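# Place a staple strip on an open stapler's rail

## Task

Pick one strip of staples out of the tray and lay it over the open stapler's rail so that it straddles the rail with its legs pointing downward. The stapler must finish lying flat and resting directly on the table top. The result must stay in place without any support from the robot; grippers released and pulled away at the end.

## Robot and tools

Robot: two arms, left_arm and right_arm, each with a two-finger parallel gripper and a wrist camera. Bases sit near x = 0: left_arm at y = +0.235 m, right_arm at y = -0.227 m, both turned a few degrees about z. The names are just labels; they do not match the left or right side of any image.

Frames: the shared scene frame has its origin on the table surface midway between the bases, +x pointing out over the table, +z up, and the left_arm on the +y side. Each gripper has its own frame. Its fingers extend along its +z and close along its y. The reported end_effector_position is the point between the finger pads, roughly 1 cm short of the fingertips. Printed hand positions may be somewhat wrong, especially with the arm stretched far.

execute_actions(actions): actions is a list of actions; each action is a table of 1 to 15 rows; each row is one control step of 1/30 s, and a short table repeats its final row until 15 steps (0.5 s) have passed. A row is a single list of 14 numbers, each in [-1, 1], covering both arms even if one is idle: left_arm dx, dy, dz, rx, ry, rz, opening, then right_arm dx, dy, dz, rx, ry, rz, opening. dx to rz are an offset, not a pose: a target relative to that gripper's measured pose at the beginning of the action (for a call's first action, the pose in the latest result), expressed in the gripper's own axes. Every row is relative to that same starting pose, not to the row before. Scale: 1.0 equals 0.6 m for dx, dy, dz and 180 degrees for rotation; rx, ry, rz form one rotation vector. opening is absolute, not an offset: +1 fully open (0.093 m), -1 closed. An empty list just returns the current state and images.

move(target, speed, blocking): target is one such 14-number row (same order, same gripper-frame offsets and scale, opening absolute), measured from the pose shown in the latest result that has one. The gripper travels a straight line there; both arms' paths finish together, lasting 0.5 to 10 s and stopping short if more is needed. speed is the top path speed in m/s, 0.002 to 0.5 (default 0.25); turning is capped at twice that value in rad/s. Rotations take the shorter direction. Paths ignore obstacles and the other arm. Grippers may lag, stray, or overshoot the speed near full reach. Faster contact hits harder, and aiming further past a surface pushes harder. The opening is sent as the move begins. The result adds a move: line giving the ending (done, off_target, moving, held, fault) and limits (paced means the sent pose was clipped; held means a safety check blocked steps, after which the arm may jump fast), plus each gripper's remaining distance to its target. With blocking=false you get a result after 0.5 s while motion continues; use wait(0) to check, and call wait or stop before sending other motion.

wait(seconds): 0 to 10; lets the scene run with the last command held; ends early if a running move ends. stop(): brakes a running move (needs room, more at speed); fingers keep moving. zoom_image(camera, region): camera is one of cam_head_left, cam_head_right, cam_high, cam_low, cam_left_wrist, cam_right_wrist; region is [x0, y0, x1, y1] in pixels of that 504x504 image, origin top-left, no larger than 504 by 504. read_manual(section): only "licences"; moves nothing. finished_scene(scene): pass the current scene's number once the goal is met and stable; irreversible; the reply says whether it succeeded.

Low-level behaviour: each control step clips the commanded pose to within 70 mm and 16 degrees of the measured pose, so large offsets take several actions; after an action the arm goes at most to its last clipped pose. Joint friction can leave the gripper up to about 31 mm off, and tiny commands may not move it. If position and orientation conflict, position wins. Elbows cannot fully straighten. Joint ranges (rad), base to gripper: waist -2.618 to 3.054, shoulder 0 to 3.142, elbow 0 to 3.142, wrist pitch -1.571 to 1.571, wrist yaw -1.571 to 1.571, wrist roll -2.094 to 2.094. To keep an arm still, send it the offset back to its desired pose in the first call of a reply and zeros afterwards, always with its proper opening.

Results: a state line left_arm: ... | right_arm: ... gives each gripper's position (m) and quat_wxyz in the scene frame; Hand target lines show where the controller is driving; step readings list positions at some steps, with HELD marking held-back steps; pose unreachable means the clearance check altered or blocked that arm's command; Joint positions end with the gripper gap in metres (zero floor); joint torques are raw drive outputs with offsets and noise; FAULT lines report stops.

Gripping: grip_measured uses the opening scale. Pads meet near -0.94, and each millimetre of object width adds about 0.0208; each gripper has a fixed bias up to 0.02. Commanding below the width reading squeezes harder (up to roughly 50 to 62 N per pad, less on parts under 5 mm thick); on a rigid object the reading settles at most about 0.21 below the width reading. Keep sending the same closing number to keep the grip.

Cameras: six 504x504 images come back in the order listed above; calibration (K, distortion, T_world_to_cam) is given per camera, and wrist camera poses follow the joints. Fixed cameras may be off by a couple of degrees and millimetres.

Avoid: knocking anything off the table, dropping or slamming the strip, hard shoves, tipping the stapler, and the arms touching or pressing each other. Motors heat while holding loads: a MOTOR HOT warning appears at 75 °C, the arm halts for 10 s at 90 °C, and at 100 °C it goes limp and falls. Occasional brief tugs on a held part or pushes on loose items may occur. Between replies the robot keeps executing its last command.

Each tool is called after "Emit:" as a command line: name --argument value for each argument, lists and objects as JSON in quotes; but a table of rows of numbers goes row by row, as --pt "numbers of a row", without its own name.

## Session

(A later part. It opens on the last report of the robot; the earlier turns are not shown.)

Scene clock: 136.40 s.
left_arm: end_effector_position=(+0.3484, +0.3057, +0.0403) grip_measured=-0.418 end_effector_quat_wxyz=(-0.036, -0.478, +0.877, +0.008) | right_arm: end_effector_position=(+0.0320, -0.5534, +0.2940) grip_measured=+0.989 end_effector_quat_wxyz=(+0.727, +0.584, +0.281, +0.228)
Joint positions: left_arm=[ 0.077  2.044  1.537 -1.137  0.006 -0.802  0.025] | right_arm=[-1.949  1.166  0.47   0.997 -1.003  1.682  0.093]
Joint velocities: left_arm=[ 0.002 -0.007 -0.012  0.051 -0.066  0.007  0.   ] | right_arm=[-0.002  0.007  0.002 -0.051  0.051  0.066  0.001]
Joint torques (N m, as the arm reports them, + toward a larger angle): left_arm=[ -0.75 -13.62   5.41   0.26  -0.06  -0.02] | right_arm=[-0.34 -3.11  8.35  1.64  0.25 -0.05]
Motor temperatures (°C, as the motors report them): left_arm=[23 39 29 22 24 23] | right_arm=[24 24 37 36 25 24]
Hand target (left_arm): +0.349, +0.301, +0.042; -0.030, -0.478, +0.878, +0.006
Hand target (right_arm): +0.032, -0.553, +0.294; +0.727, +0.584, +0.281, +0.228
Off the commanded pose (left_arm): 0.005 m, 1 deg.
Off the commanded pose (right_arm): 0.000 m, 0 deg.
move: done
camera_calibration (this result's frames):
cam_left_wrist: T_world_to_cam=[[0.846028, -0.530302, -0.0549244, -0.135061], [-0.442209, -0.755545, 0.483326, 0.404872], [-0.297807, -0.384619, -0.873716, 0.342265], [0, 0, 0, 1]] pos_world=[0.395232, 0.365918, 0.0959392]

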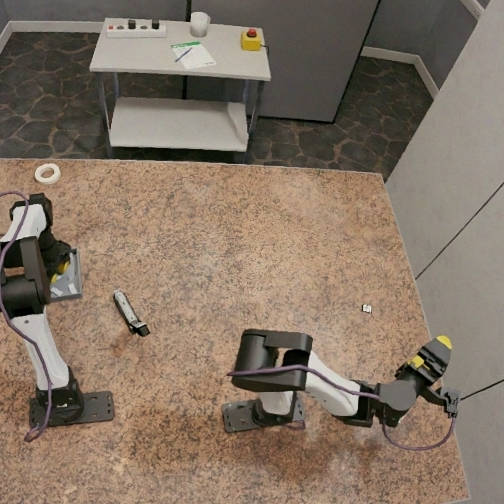

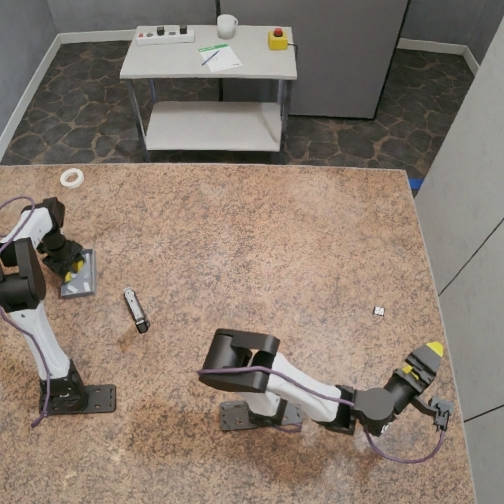

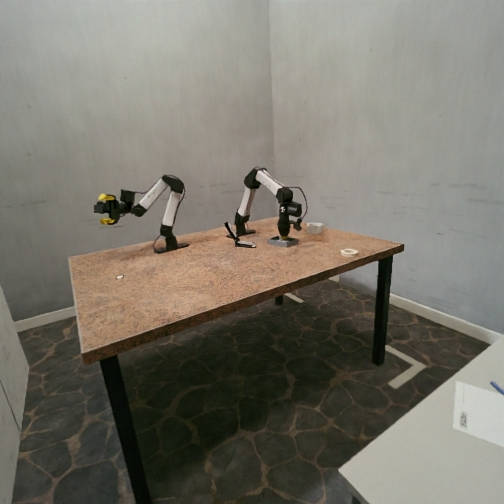

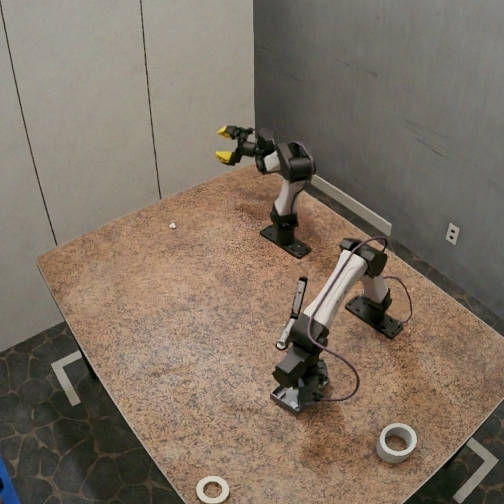

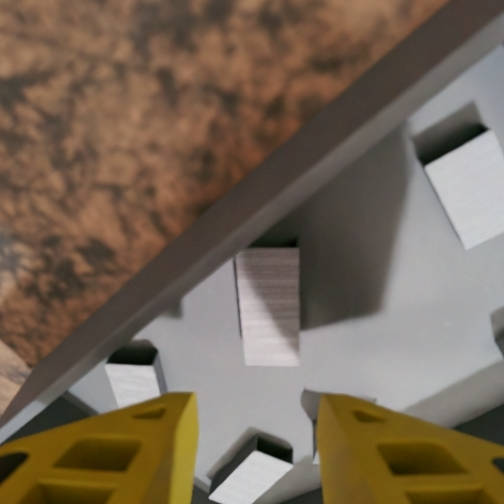

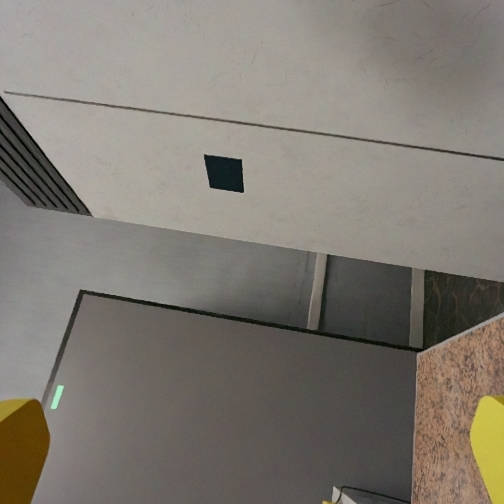

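Emit:
move --target '[-0.01,-0.002,0.045,0,0,0,-0.42,0,0,0,0,0,0,1]' --speed 0.03

Scene clock: 144.87 s.
left_arm: end_effector_position=(+0.3530, +0.3066, +0.0246) grip_measured=-0.418 end_effector_quat_wxyz=(-0.030, -0.478, +0.878, +0.006) | right_arm: end_effector_position=(+0.0320, -0.5534, +0.2940) grip_measured=+0.989 end_effector_quat_wxyz=(+0.727, +0.584, +0.281, +0.228)
Joint positions: left_arm=[ 0.077  2.067  1.508 -1.072  0.006 -0.802  0.025] | right_arm=[-1.949  1.166  0.47   0.997 -1.003  1.682  0.093]
Joint velocities: left_arm=[ 0.007 -0.002  0.012 -0.066 -0.037  0.022  0.   ] | right_arm=[ 0.002  0.007 -0.007  0.022 -0.022  0.022  0.   ]
Joint torques (N m, as the arm reports them, + toward a larger angle): left_arm=[  0.85 -10.48   4.8    0.44  -0.01   0.14] | right_arm=[-0.31 -3.01  8.36  1.63  0.28 -0.04]
Motor temperatures (°C, as the motors report them): left_arm=[23 41 29 22 24 24] | right_arm=[24 24 37 36 25 24]
Hand target (left_arm): +0.350, +0.309, +0.013; -0.036, -0.478, +0.877, +0.008
Hand target (right_arm): +0.032, -0.553, +0.294; +0.727, +0.584, +0.281, +0.228
Off the commanded pose (left_arm): 0.012 m, 1 deg.
Off the commanded pose (right_arm): 0.000 m, 0 deg.
move: off_target (left_arm)
camera_calibration (this result's frames):
cam_left_wrist: T_world_to_cam=[[0.846649, -0.530179, -0.0457759, -0.139869], [-0.448131, -0.756722, 0.475973, 0.417878], [-0.286991, -0.382469, -0.878268, 0.325904], [0, 0, 0, 1]] pos_world=[0.399216, 0.36671, 0.08093]

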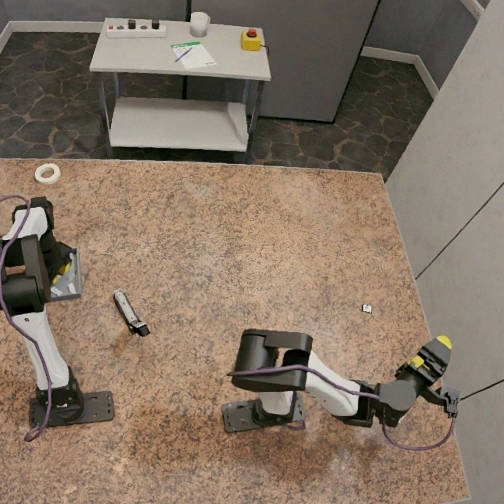

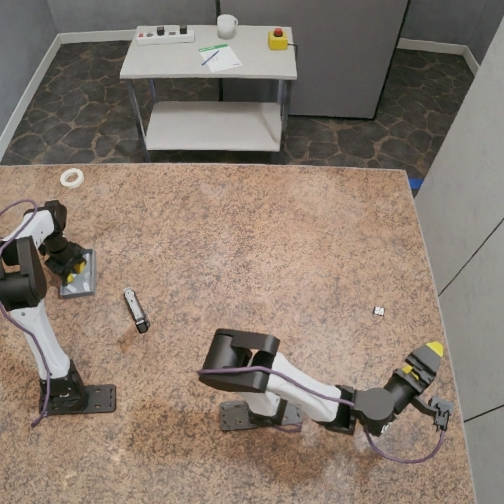

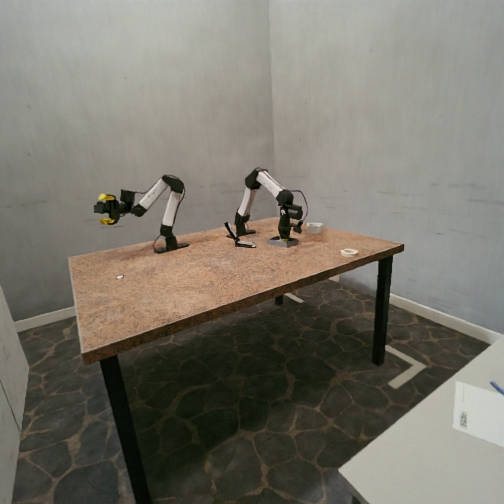

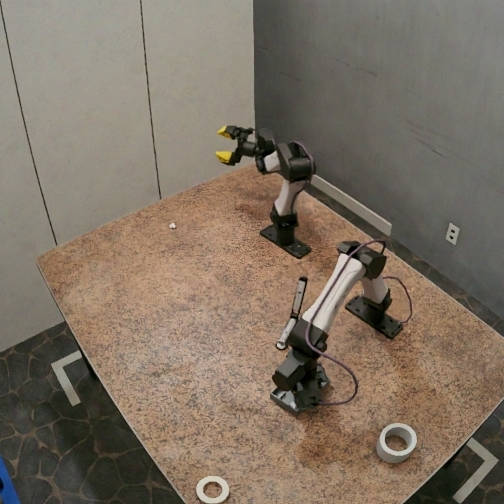

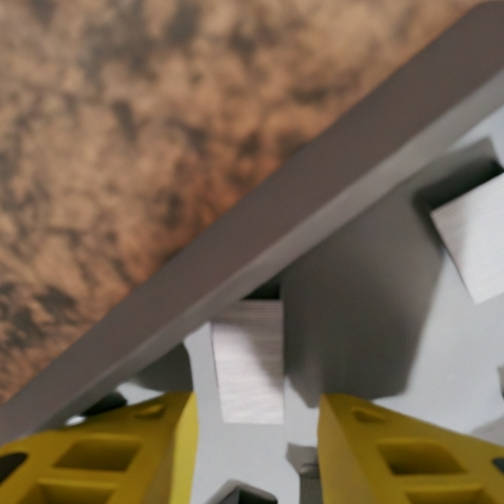

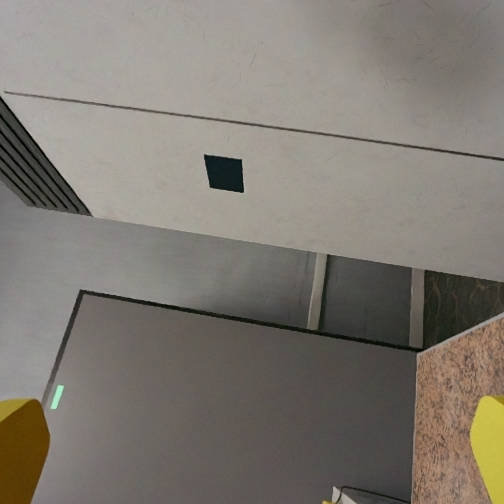

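Emit:
move --target '[0,0.012,0.035,0,0,0,-0.42,0,0,0,0,0,0,1]' --speed 0.02

Scene clock: 157.63 s.
left_arm: end_effector_position=(+0.3529, +0.3069, +0.0233) grip_measured=-0.418 end_effector_quat_wxyz=(-0.016, -0.479, +0.878, +0.003) | right_arm: end_effector_position=(+0.0320, -0.5534, +0.2940) grip_measured=+0.989 end_effector_quat_wxyz=(+0.727, +0.584, +0.281, +0.228)
Joint positions: left_arm=[ 0.077  2.044  1.469 -1.028  0.004 -0.802  0.025] | right_arm=[-1.949  1.166  0.47   0.997 -1.003  1.682  0.093]
Joint velocities: left_arm=[-0.002 -0.012 -0.007 -0.037  0.022 -0.022 -0.   ] | right_arm=[ 0.002  0.007  0.002 -0.022 -0.022 -0.095 -0.   ]
Joint torques (N m, as the arm reports them, + toward a larger angle): left_arm=[ 1.26 -9.56  2.9   0.59 -0.03  0.14] | right_arm=[-0.36 -3.    8.24  1.65  0.28 -0.06]
Motor temperatures (°C, as the motors report them): left_arm=[23 40 28 22 24 23] | right_arm=[24 24 37 37 25 24]
Hand target (left_arm): +0.345, +0.310, +0.005; -0.030, -0.479, +0.878, +0.006
Hand target (right_arm): +0.032, -0.553, +0.294; +0.727, +0.584, +0.281, +0.228
Off the commanded pose (left_arm): 0.021 m, 2 deg.
Off the commanded pose (right_arm): 0.000 m, 0 deg.
move: off_target (left_arm)
camera_calibration (this result's frames):
cam_left_wrist: T_world_to_cam=[[0.847571, -0.52999, -0.0270982, -0.140467], [-0.460611, -0.760057, 0.458422, 0.424483], [-0.263555, -0.376063, -0.888321, 0.314857], [0, 0, 0, 1]] pos_world=[0.397559, 0.366592, 0.0812952]

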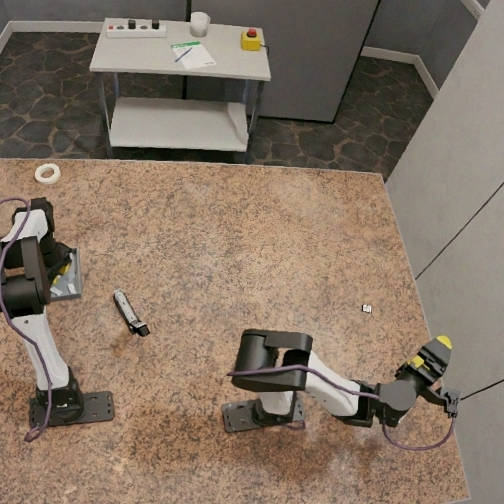

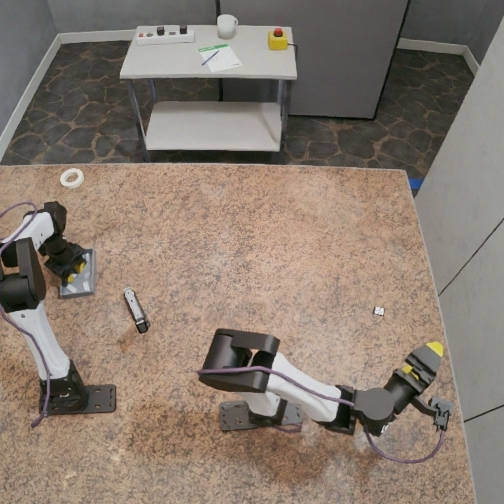

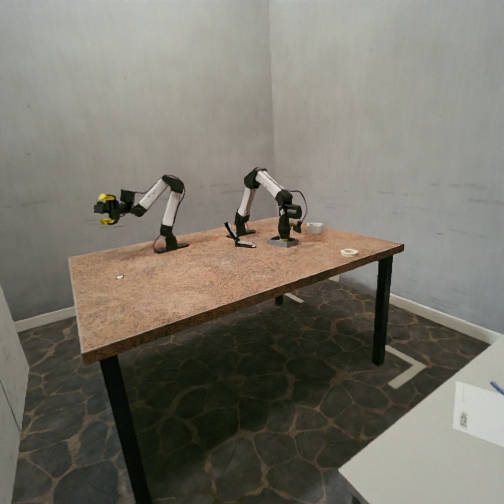

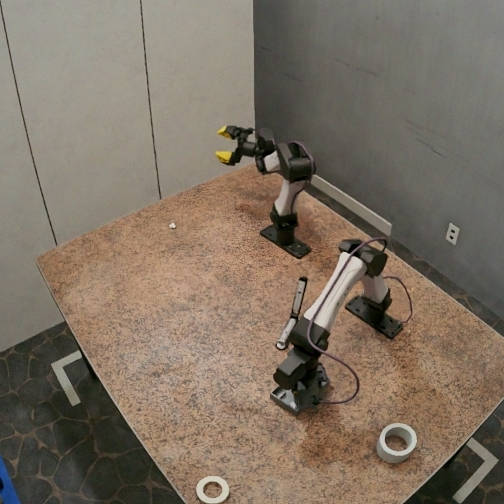

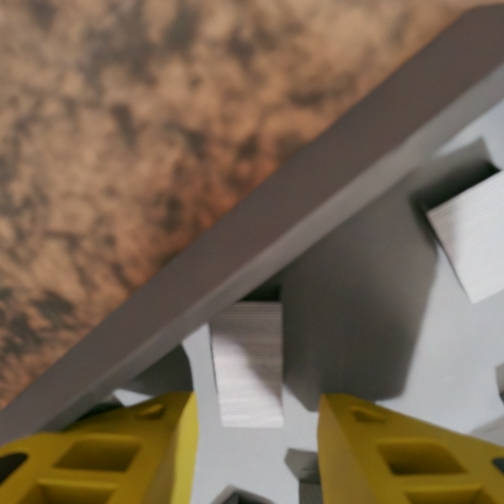

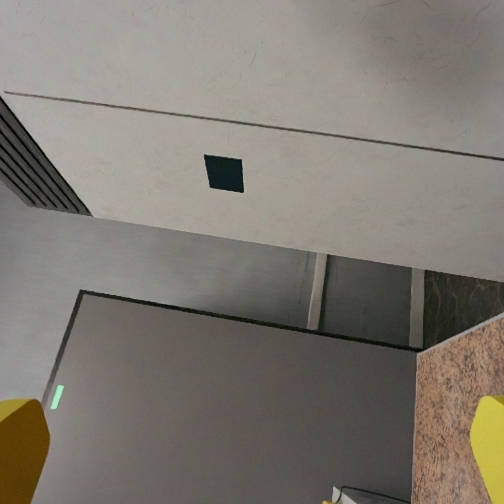

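Emit:
move --target '[-0.022,0,-0.012,0,0,0,-0.42,0,0,0,0,0,0,1]' --speed 0.02

Emit:
move --target '[0,0,0,0,0,0,-0.85,0,0,0,0,0,0,1]'

Scene clock: 169.63 s.
left_arm: end_effector_position=(+0.3591, +0.3131, +0.0297) grip_measured=-0.418 end_effector_quat_wxyz=(-0.014, -0.479, +0.878, +0.002) | right_arm: end_effector_position=(+0.0320, -0.5534, +0.2940) grip_measured=+0.989 end_effector_quat_wxyz=(+0.727, +0.584, +0.281, +0.228)
Joint positions: left_arm=[ 0.09   2.06   1.519 -1.059  0.005 -0.789  0.025] | right_arm=[-1.949  1.166  0.47   0.997 -1.003  1.682  0.093]
Joint velocities: left_arm=[-0.002 -0.012  0.012  0.022  0.007 -0.051 -0.   ] | right_arm=[-0.007 -0.012  0.002 -0.051  0.007 -0.007  0.001]
Joint torques (N m, as the arm reports them, + toward a larger angle): left_arm=[  1.13 -11.32   8.56   0.14  -0.07   0.14] | right_arm=[-0.4  -2.94  8.49  1.62  0.28 -0.03]
Motor temperatures (°C, as the motors report them): left_arm=[23 39 28 22 24 24] | right_arm=[24 24 38 37 25 24]
Hand target (left_arm): +0.360, +0.318, +0.030; -0.016, -0.479, +0.878, +0.003
Hand target (right_arm): +0.032, -0.553, +0.294; +0.727, +0.584, +0.281, +0.228
Off the commanded pose (left_arm): 0.005 m, 0 deg.
Off the commanded pose (right_arm): 0.000 m, 0 deg.
move: done
camera_calibration (this result's frames):
cam_left_wrist: T_world_to_cam=[[0.847681, -0.529975, -0.0237587, -0.142435], [-0.462405, -0.760073, 0.456587, 0.429812], [-0.260038, -0.376054, -0.889362, 0.323246], [0, 0, 0, 1]] pos_world=[0.403542, 0.372759, 0.0878521]

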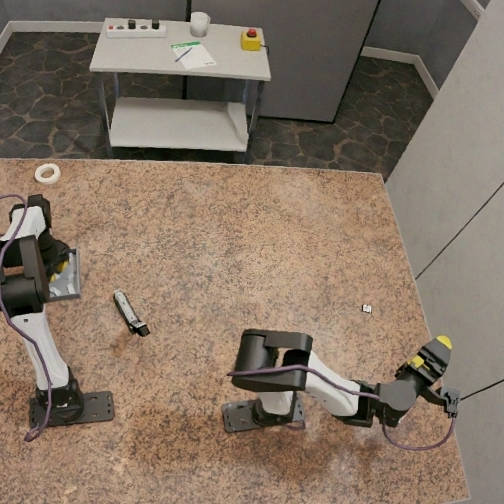

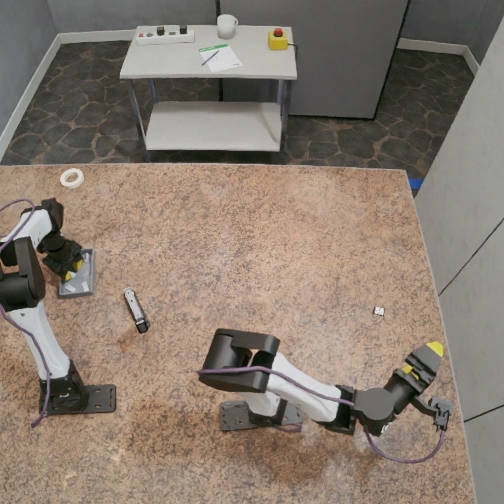

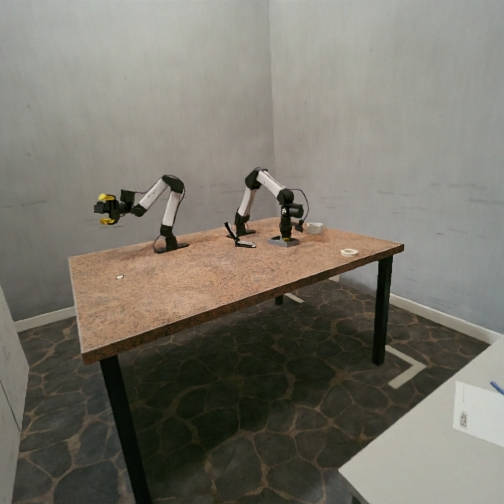

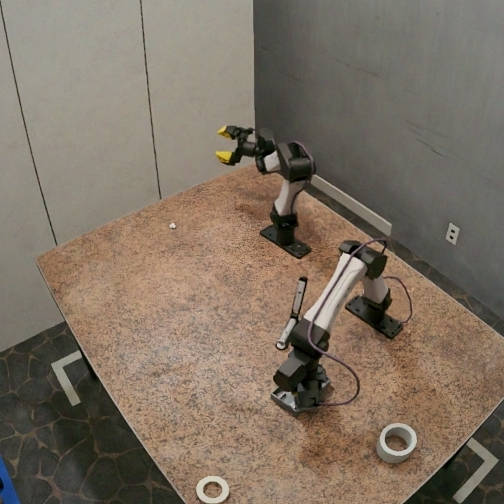

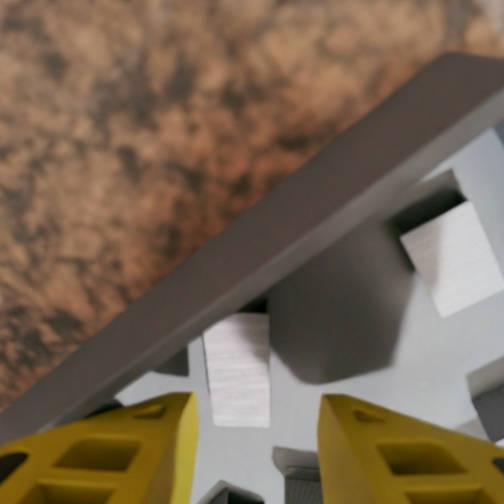

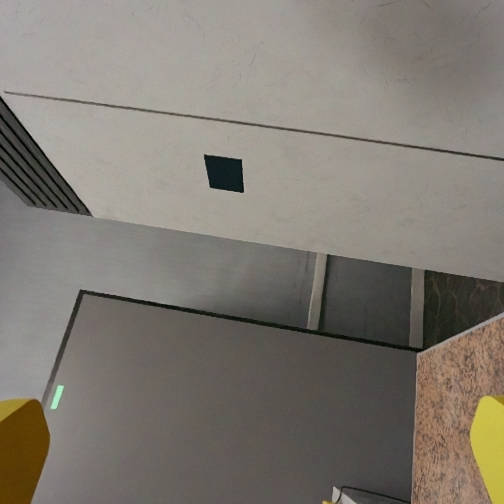

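Scene clock: 170.13 s.
left_arm: end_effector_position=(+0.3591, +0.3131, +0.0297) grip_measured=-0.848 end_effector_quat_wxyz=(-0.014, -0.479, +0.878, +0.002) | right_arm: end_effector_position=(+0.0320, -0.5534, +0.2940) grip_measured=+0.989 end_effector_quat_wxyz=(+0.727, +0.584, +0.281, +0.228)
Joint positions: left_arm=[ 0.09   2.06   1.519 -1.059  0.005 -0.789  0.005] | right_arm=[-1.949  1.166  0.47   0.997 -1.003  1.682  0.093]
Joint velocities: left_arm=[-0.027 -0.002  0.007 -0.007 -0.051 -0.051 -0.002] | right_arm=[-0.017 -0.002 -0.007  0.022 -0.051  0.022 -0.   ]
Joint torques (N m, as the arm reports them, + toward a larger angle): left_arm=[  0.08 -12.42   6.81   0.24  -0.02   0.07] | right_arm=[-0.25 -3.1   8.32  1.62  0.23 -0.03]
Motor temperatures (°C, as the motors report them): left_arm=[23 39 28 22 24 24] | right_arm=[24 24 38 37 25 24]
Hand target (left_arm): +0.359, +0.313, +0.030; -0.014, -0.479, +0.878, +0.002
Hand target (right_arm): +0.032, -0.553, +0.294; +0.727, +0.584, +0.281, +0.228
Off the commanded pose (left_arm): 0.000 m, 0 deg.
Off the commanded pose (right_arm): 0.000 m, 0 deg.
move: done
camera_calibration (this result's frames):
cam_left_wrist: T_world_to_cam=[[0.847681, -0.529975, -0.0237587, -0.142435], [-0.462405, -0.760073, 0.456587, 0.429812], [-0.260038, -0.376054, -0.889362, 0.323246], [0, 0, 0, 1]] pos_world=[0.403542, 0.372759, 0.0878521]

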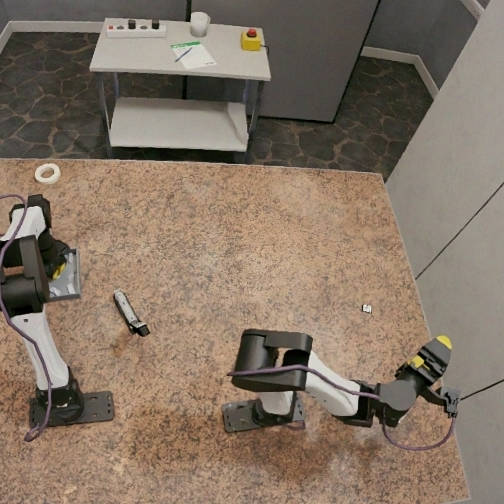

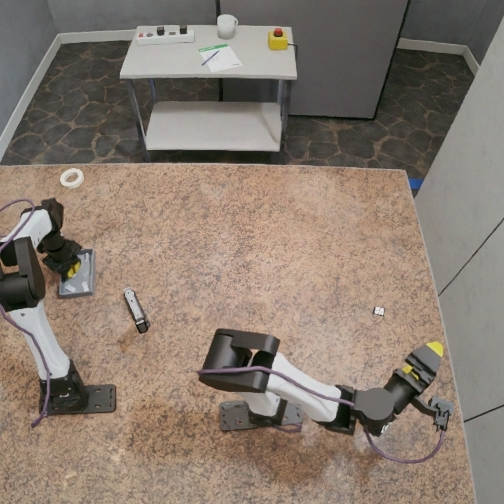

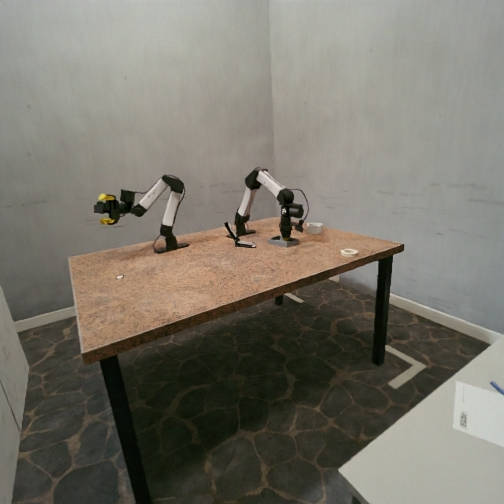

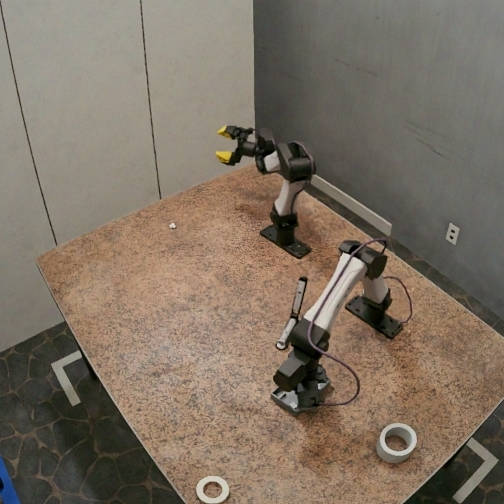

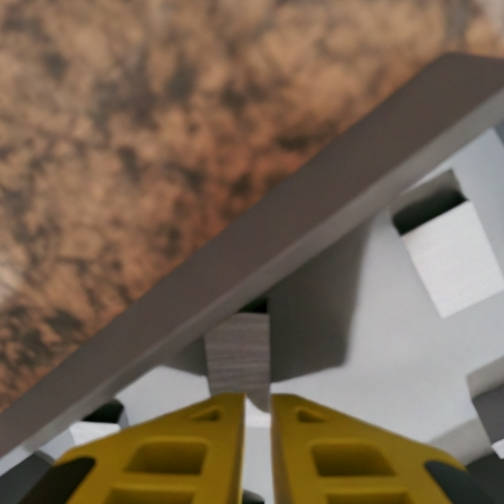

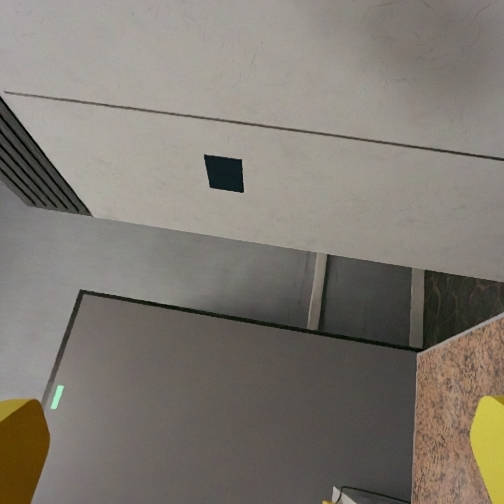

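Emit:
move --target '[0,0.012,-0.005,0,0,0,-0.42,0,0,0,0,0,0,1]' --speed 0.02

Emit:
move --target '[0,0,0.035,0,0,0,-0.42,0,0,0,0,0,0,1]' --speed 0.02

Emit:
move --target '[0,0,-0.005,0,0,0,-0.85,0,0,0,0,0,0,1]'

Scene clock: 188.33 s.
left_arm: end_effector_position=(+0.3591, +0.3131, +0.0297) grip_measured=-0.422 end_effector_quat_wxyz=(-0.014, -0.477, +0.879, +0.002) | right_arm: end_effector_position=(+0.0320, -0.5534, +0.2940) grip_measured=+0.989 end_effector_quat_wxyz=(+0.727, +0.584, +0.281, +0.228)
Joint positions: left_arm=[ 0.09   2.06   1.519 -1.059  0.005 -0.786  0.025] | right_arm=[-1.949  1.166  0.47   0.997 -1.003  1.682  0.093]
Joint velocities: left_arm=[ 0.012  0.007  0.007 -0.037 -0.051 -0.051 -0.001] | right_arm=[ 0.017 -0.012 -0.012 -0.051  0.022 -0.066 -0.001]
Joint torques (N m, as the arm reports them, + toward a larger angle): left_arm=[  1.27 -14.51   5.07   0.26  -0.04   0.13] | right_arm=[-0.22 -3.12  8.39  1.59  0.23 -0.04]
Motor temperatures (°C, as the motors report them): left_arm=[23 41 28 22 24 23] | right_arm=[24 24 38 38 25 24]
Hand target (left_arm): +0.353, +0.317, +0.033; -0.015, -0.478, +0.878, +0.002
Hand target (right_arm): +0.032, -0.553, +0.294; +0.727, +0.584, +0.281, +0.228
Off the commanded pose (left_arm): 0.008 m, 0 deg.
Off the commanded pose (right_arm): 0.000 m, 0 deg.
move: done
camera_calibration (this result's frames):
cam_left_wrist: T_world_to_cam=[[0.846061, -0.53256, -0.0236874, -0.141046], [-0.464736, -0.758621, 0.456635, 0.430193], [-0.261155, -0.375332, -0.889339, 0.323421], [0, 0, 0, 1]] pos_world=[0.403722, 0.372628, 0.0878486]

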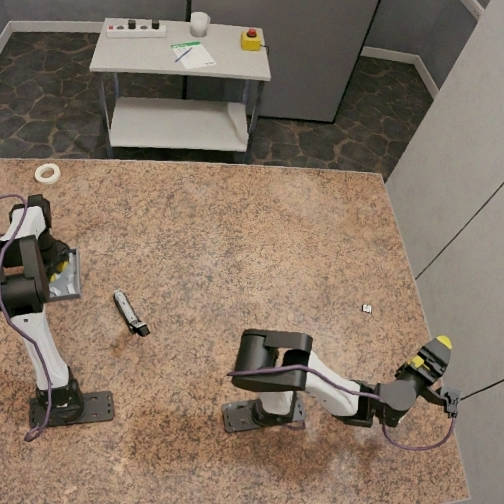

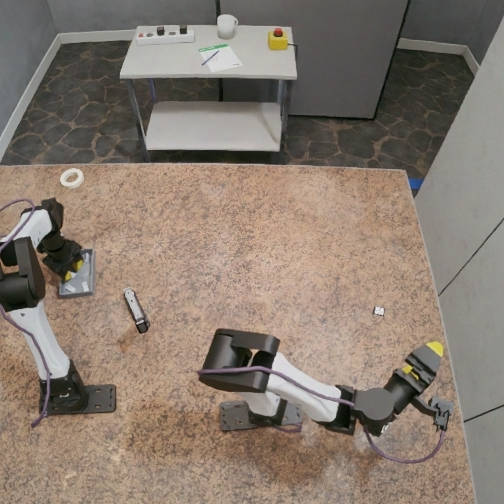

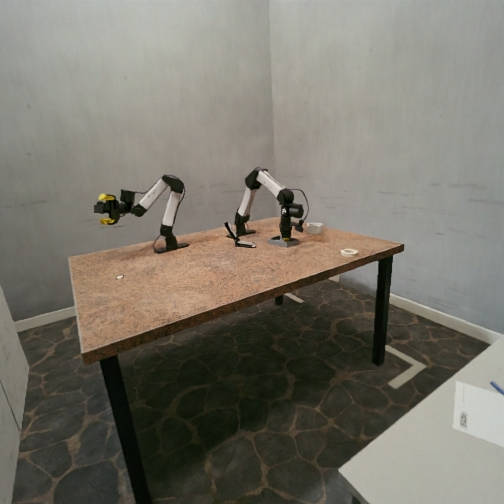

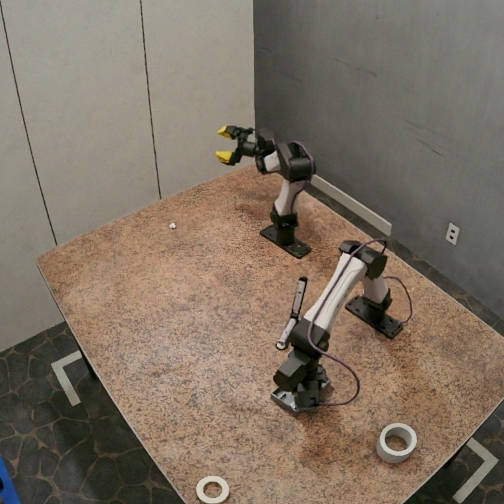

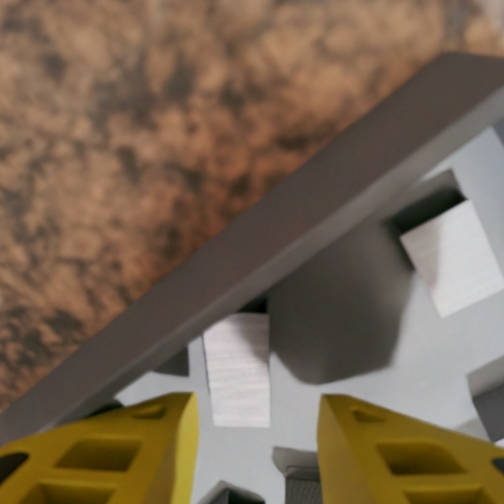

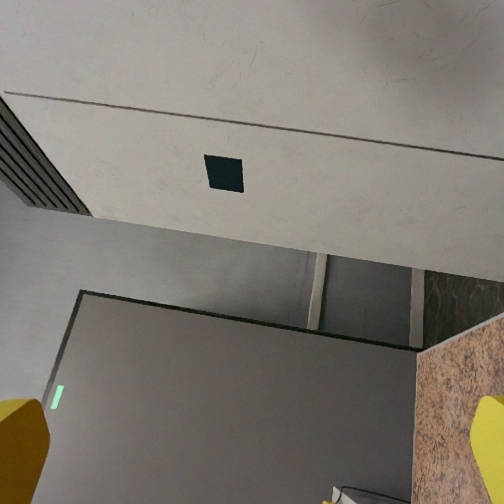

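Scene clock: 189.60 s.
left_arm: end_effector_position=(+0.3611, +0.3139, +0.0267) grip_measured=-0.422 end_effector_quat_wxyz=(-0.008, -0.477, +0.879, +0.001) | right_arm: end_effector_position=(+0.0320, -0.5534, +0.2940) grip_measured=+0.989 end_effector_quat_wxyz=(+0.727, +0.584, +0.281, +0.228)
Joint positions: left_arm=[ 0.09   2.06   1.507 -1.034  0.002 -0.786  0.025] | right_arm=[-1.949  1.166  0.47   0.997 -1.003  1.682  0.093]
Joint velocities: left_arm=[-0.017 -0.007 -0.002  0.081  0.022  0.022 -0.   ] | right_arm=[-0.012  0.002  0.002  0.007 -0.066 -0.022  0.   ]
Joint torques (N m, as the arm reports them, + toward a larger angle): left_arm=[  0.16 -10.2    3.14   0.71  -0.03   0.05] | right_arm=[-0.36 -3.17  8.48  1.62  0.24 -0.02]
Motor temperatures (°C, as the motors report them): left_arm=[23 41 28 22 24 23] | right_arm=[24 24 38 38 25 24]
Hand target (left_arm): +0.358, +0.313, +0.009; -0.015, -0.477, +0.879, +0.002
Hand target (right_arm): +0.032, -0.553, +0.294; +0.727, +0.584, +0.281, +0.228
Off the commanded pose (left_arm): 0.018 m, 1 deg.
Off the commanded pose (right_arm): 0.000 m, 0 deg.
move: off_target (left_arm)
camera_calibration (this result's frames):
cam_left_wrist: T_world_to_cam=[[0.84627, -0.532507, -0.0162538, -0.142661], [-0.470126, -0.76079, 0.447414, 0.435987], [-0.250617, -0.370992, -0.894179, 0.316537], [0, 0, 0, 1]] pos_world=[0.405028, 0.373159, 0.0856553]

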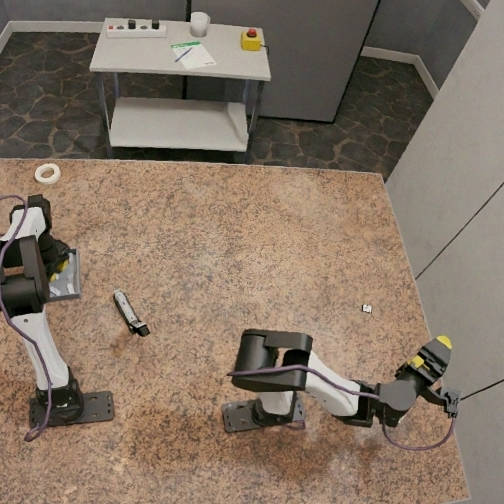

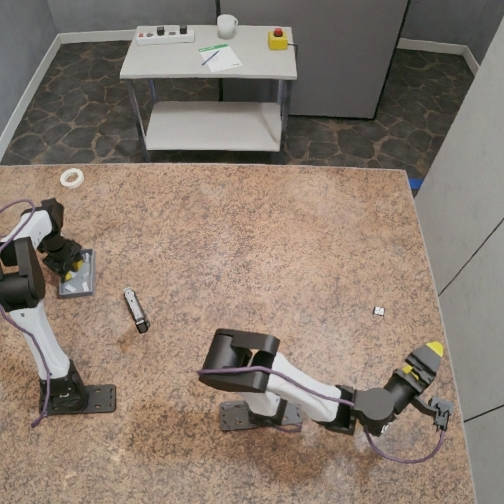

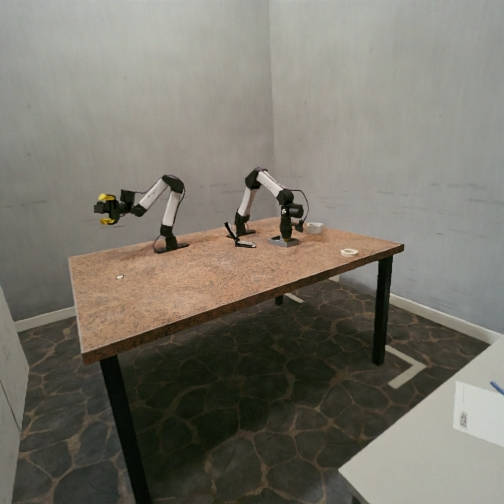

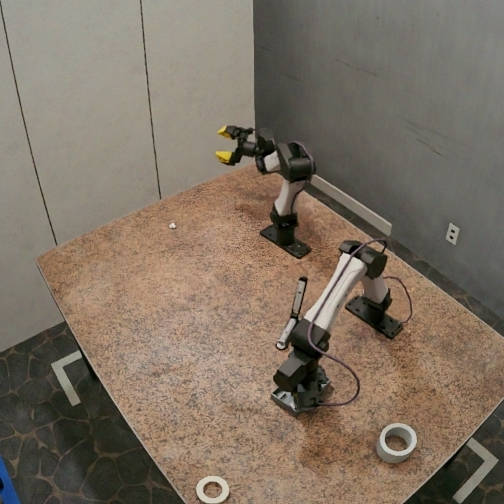

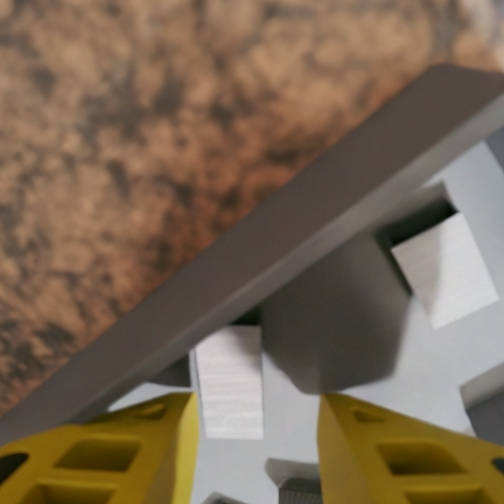

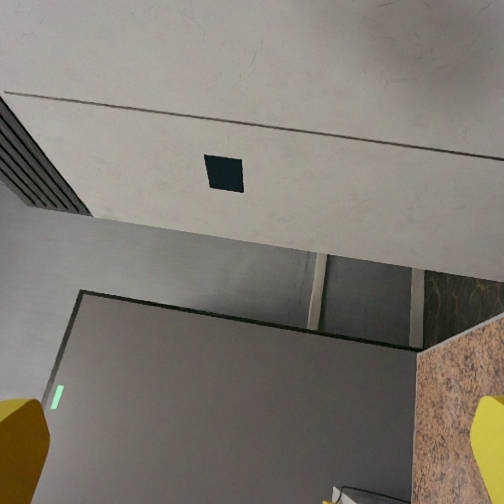

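Scene clock: 190.30 s.
left_arm: end_effector_position=(+0.3607, +0.3138, +0.0275) grip_measured=-0.848 end_effector_quat_wxyz=(-0.008, -0.477, +0.879, +0.001) | right_arm: end_effector_position=(+0.0320, -0.5534, +0.2940) grip_measured=+0.989 end_effector_quat_wxyz=(+0.727, +0.584, +0.281, +0.228)
Joint positions: left_arm=[ 0.09   2.057  1.507 -1.037  0.002 -0.786  0.005] | right_arm=[-1.949  1.166  0.47   0.997 -1.003  1.682  0.093]
Joint velocities: left_arm=[-0.007 -0.002 -0.012  0.022 -0.037 -0.007 -0.   ] | right_arm=[-0.022 -0.007 -0.007 -0.051  0.051 -0.007  0.   ]
Joint torques (N m, as the arm reports them, + toward a larger angle): left_arm=[  0.1  -12.5    7.56   0.21  -0.04   0.05] | right_arm=[-0.34 -3.19  8.41  1.62  0.25 -0.02]
Motor temperatures (°C, as the motors report them): left_arm=[23 41 28 22 24 23] | right_arm=[24 24 38 38 25 24]
Hand target (left_arm): +0.361, +0.314, +0.030; -0.008, -0.477, +0.879, +0.001
Hand target (right_arm): +0.032, -0.553, +0.294; +0.727, +0.584, +0.281, +0.228
Off the commanded pose (left_arm): 0.002 m, 0 deg.
Off the commanded pose (right_arm): 0.000 m, 0 deg.
move: done
camera_calibration (this result's frames):
cam_left_wrist: T_world_to_cam=[[0.846264, -0.532508, -0.0165274, -0.142315], [-0.469959, -0.760755, 0.44765, 0.435258], [-0.25095, -0.371062, -0.894056, 0.317277], [0, 0, 0, 1]] pos_world=[0.404611, 0.373071, 0.0864684]

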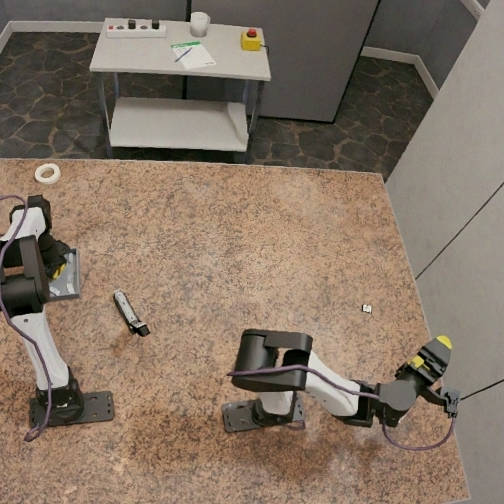

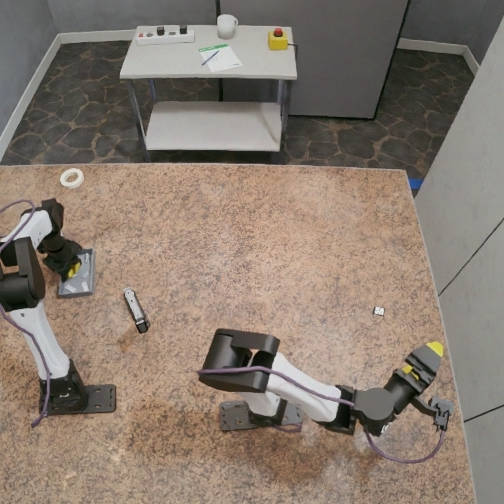

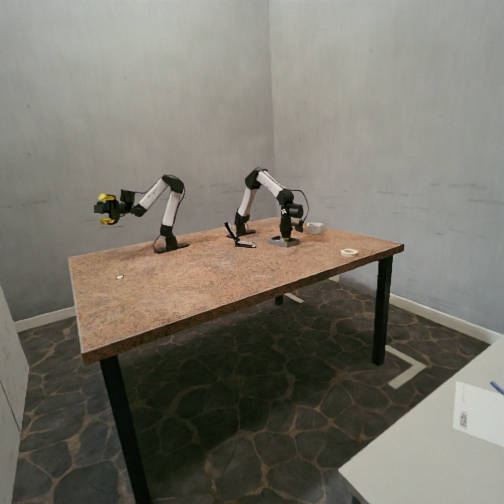

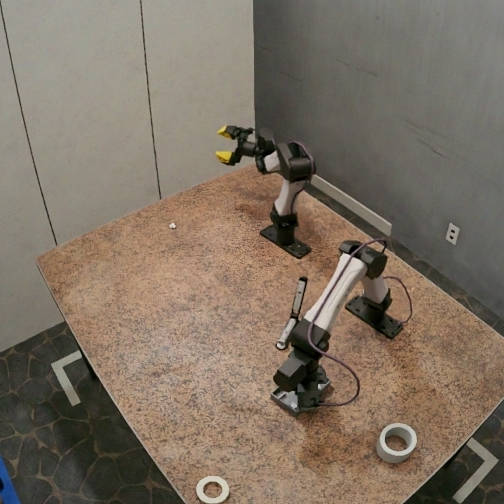

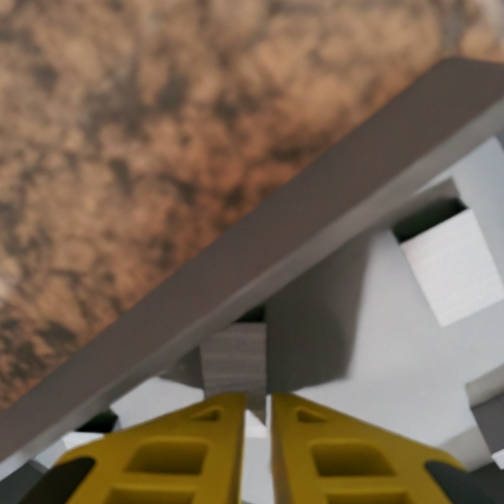

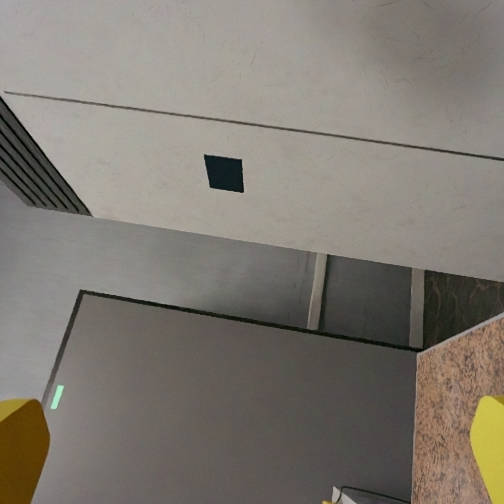

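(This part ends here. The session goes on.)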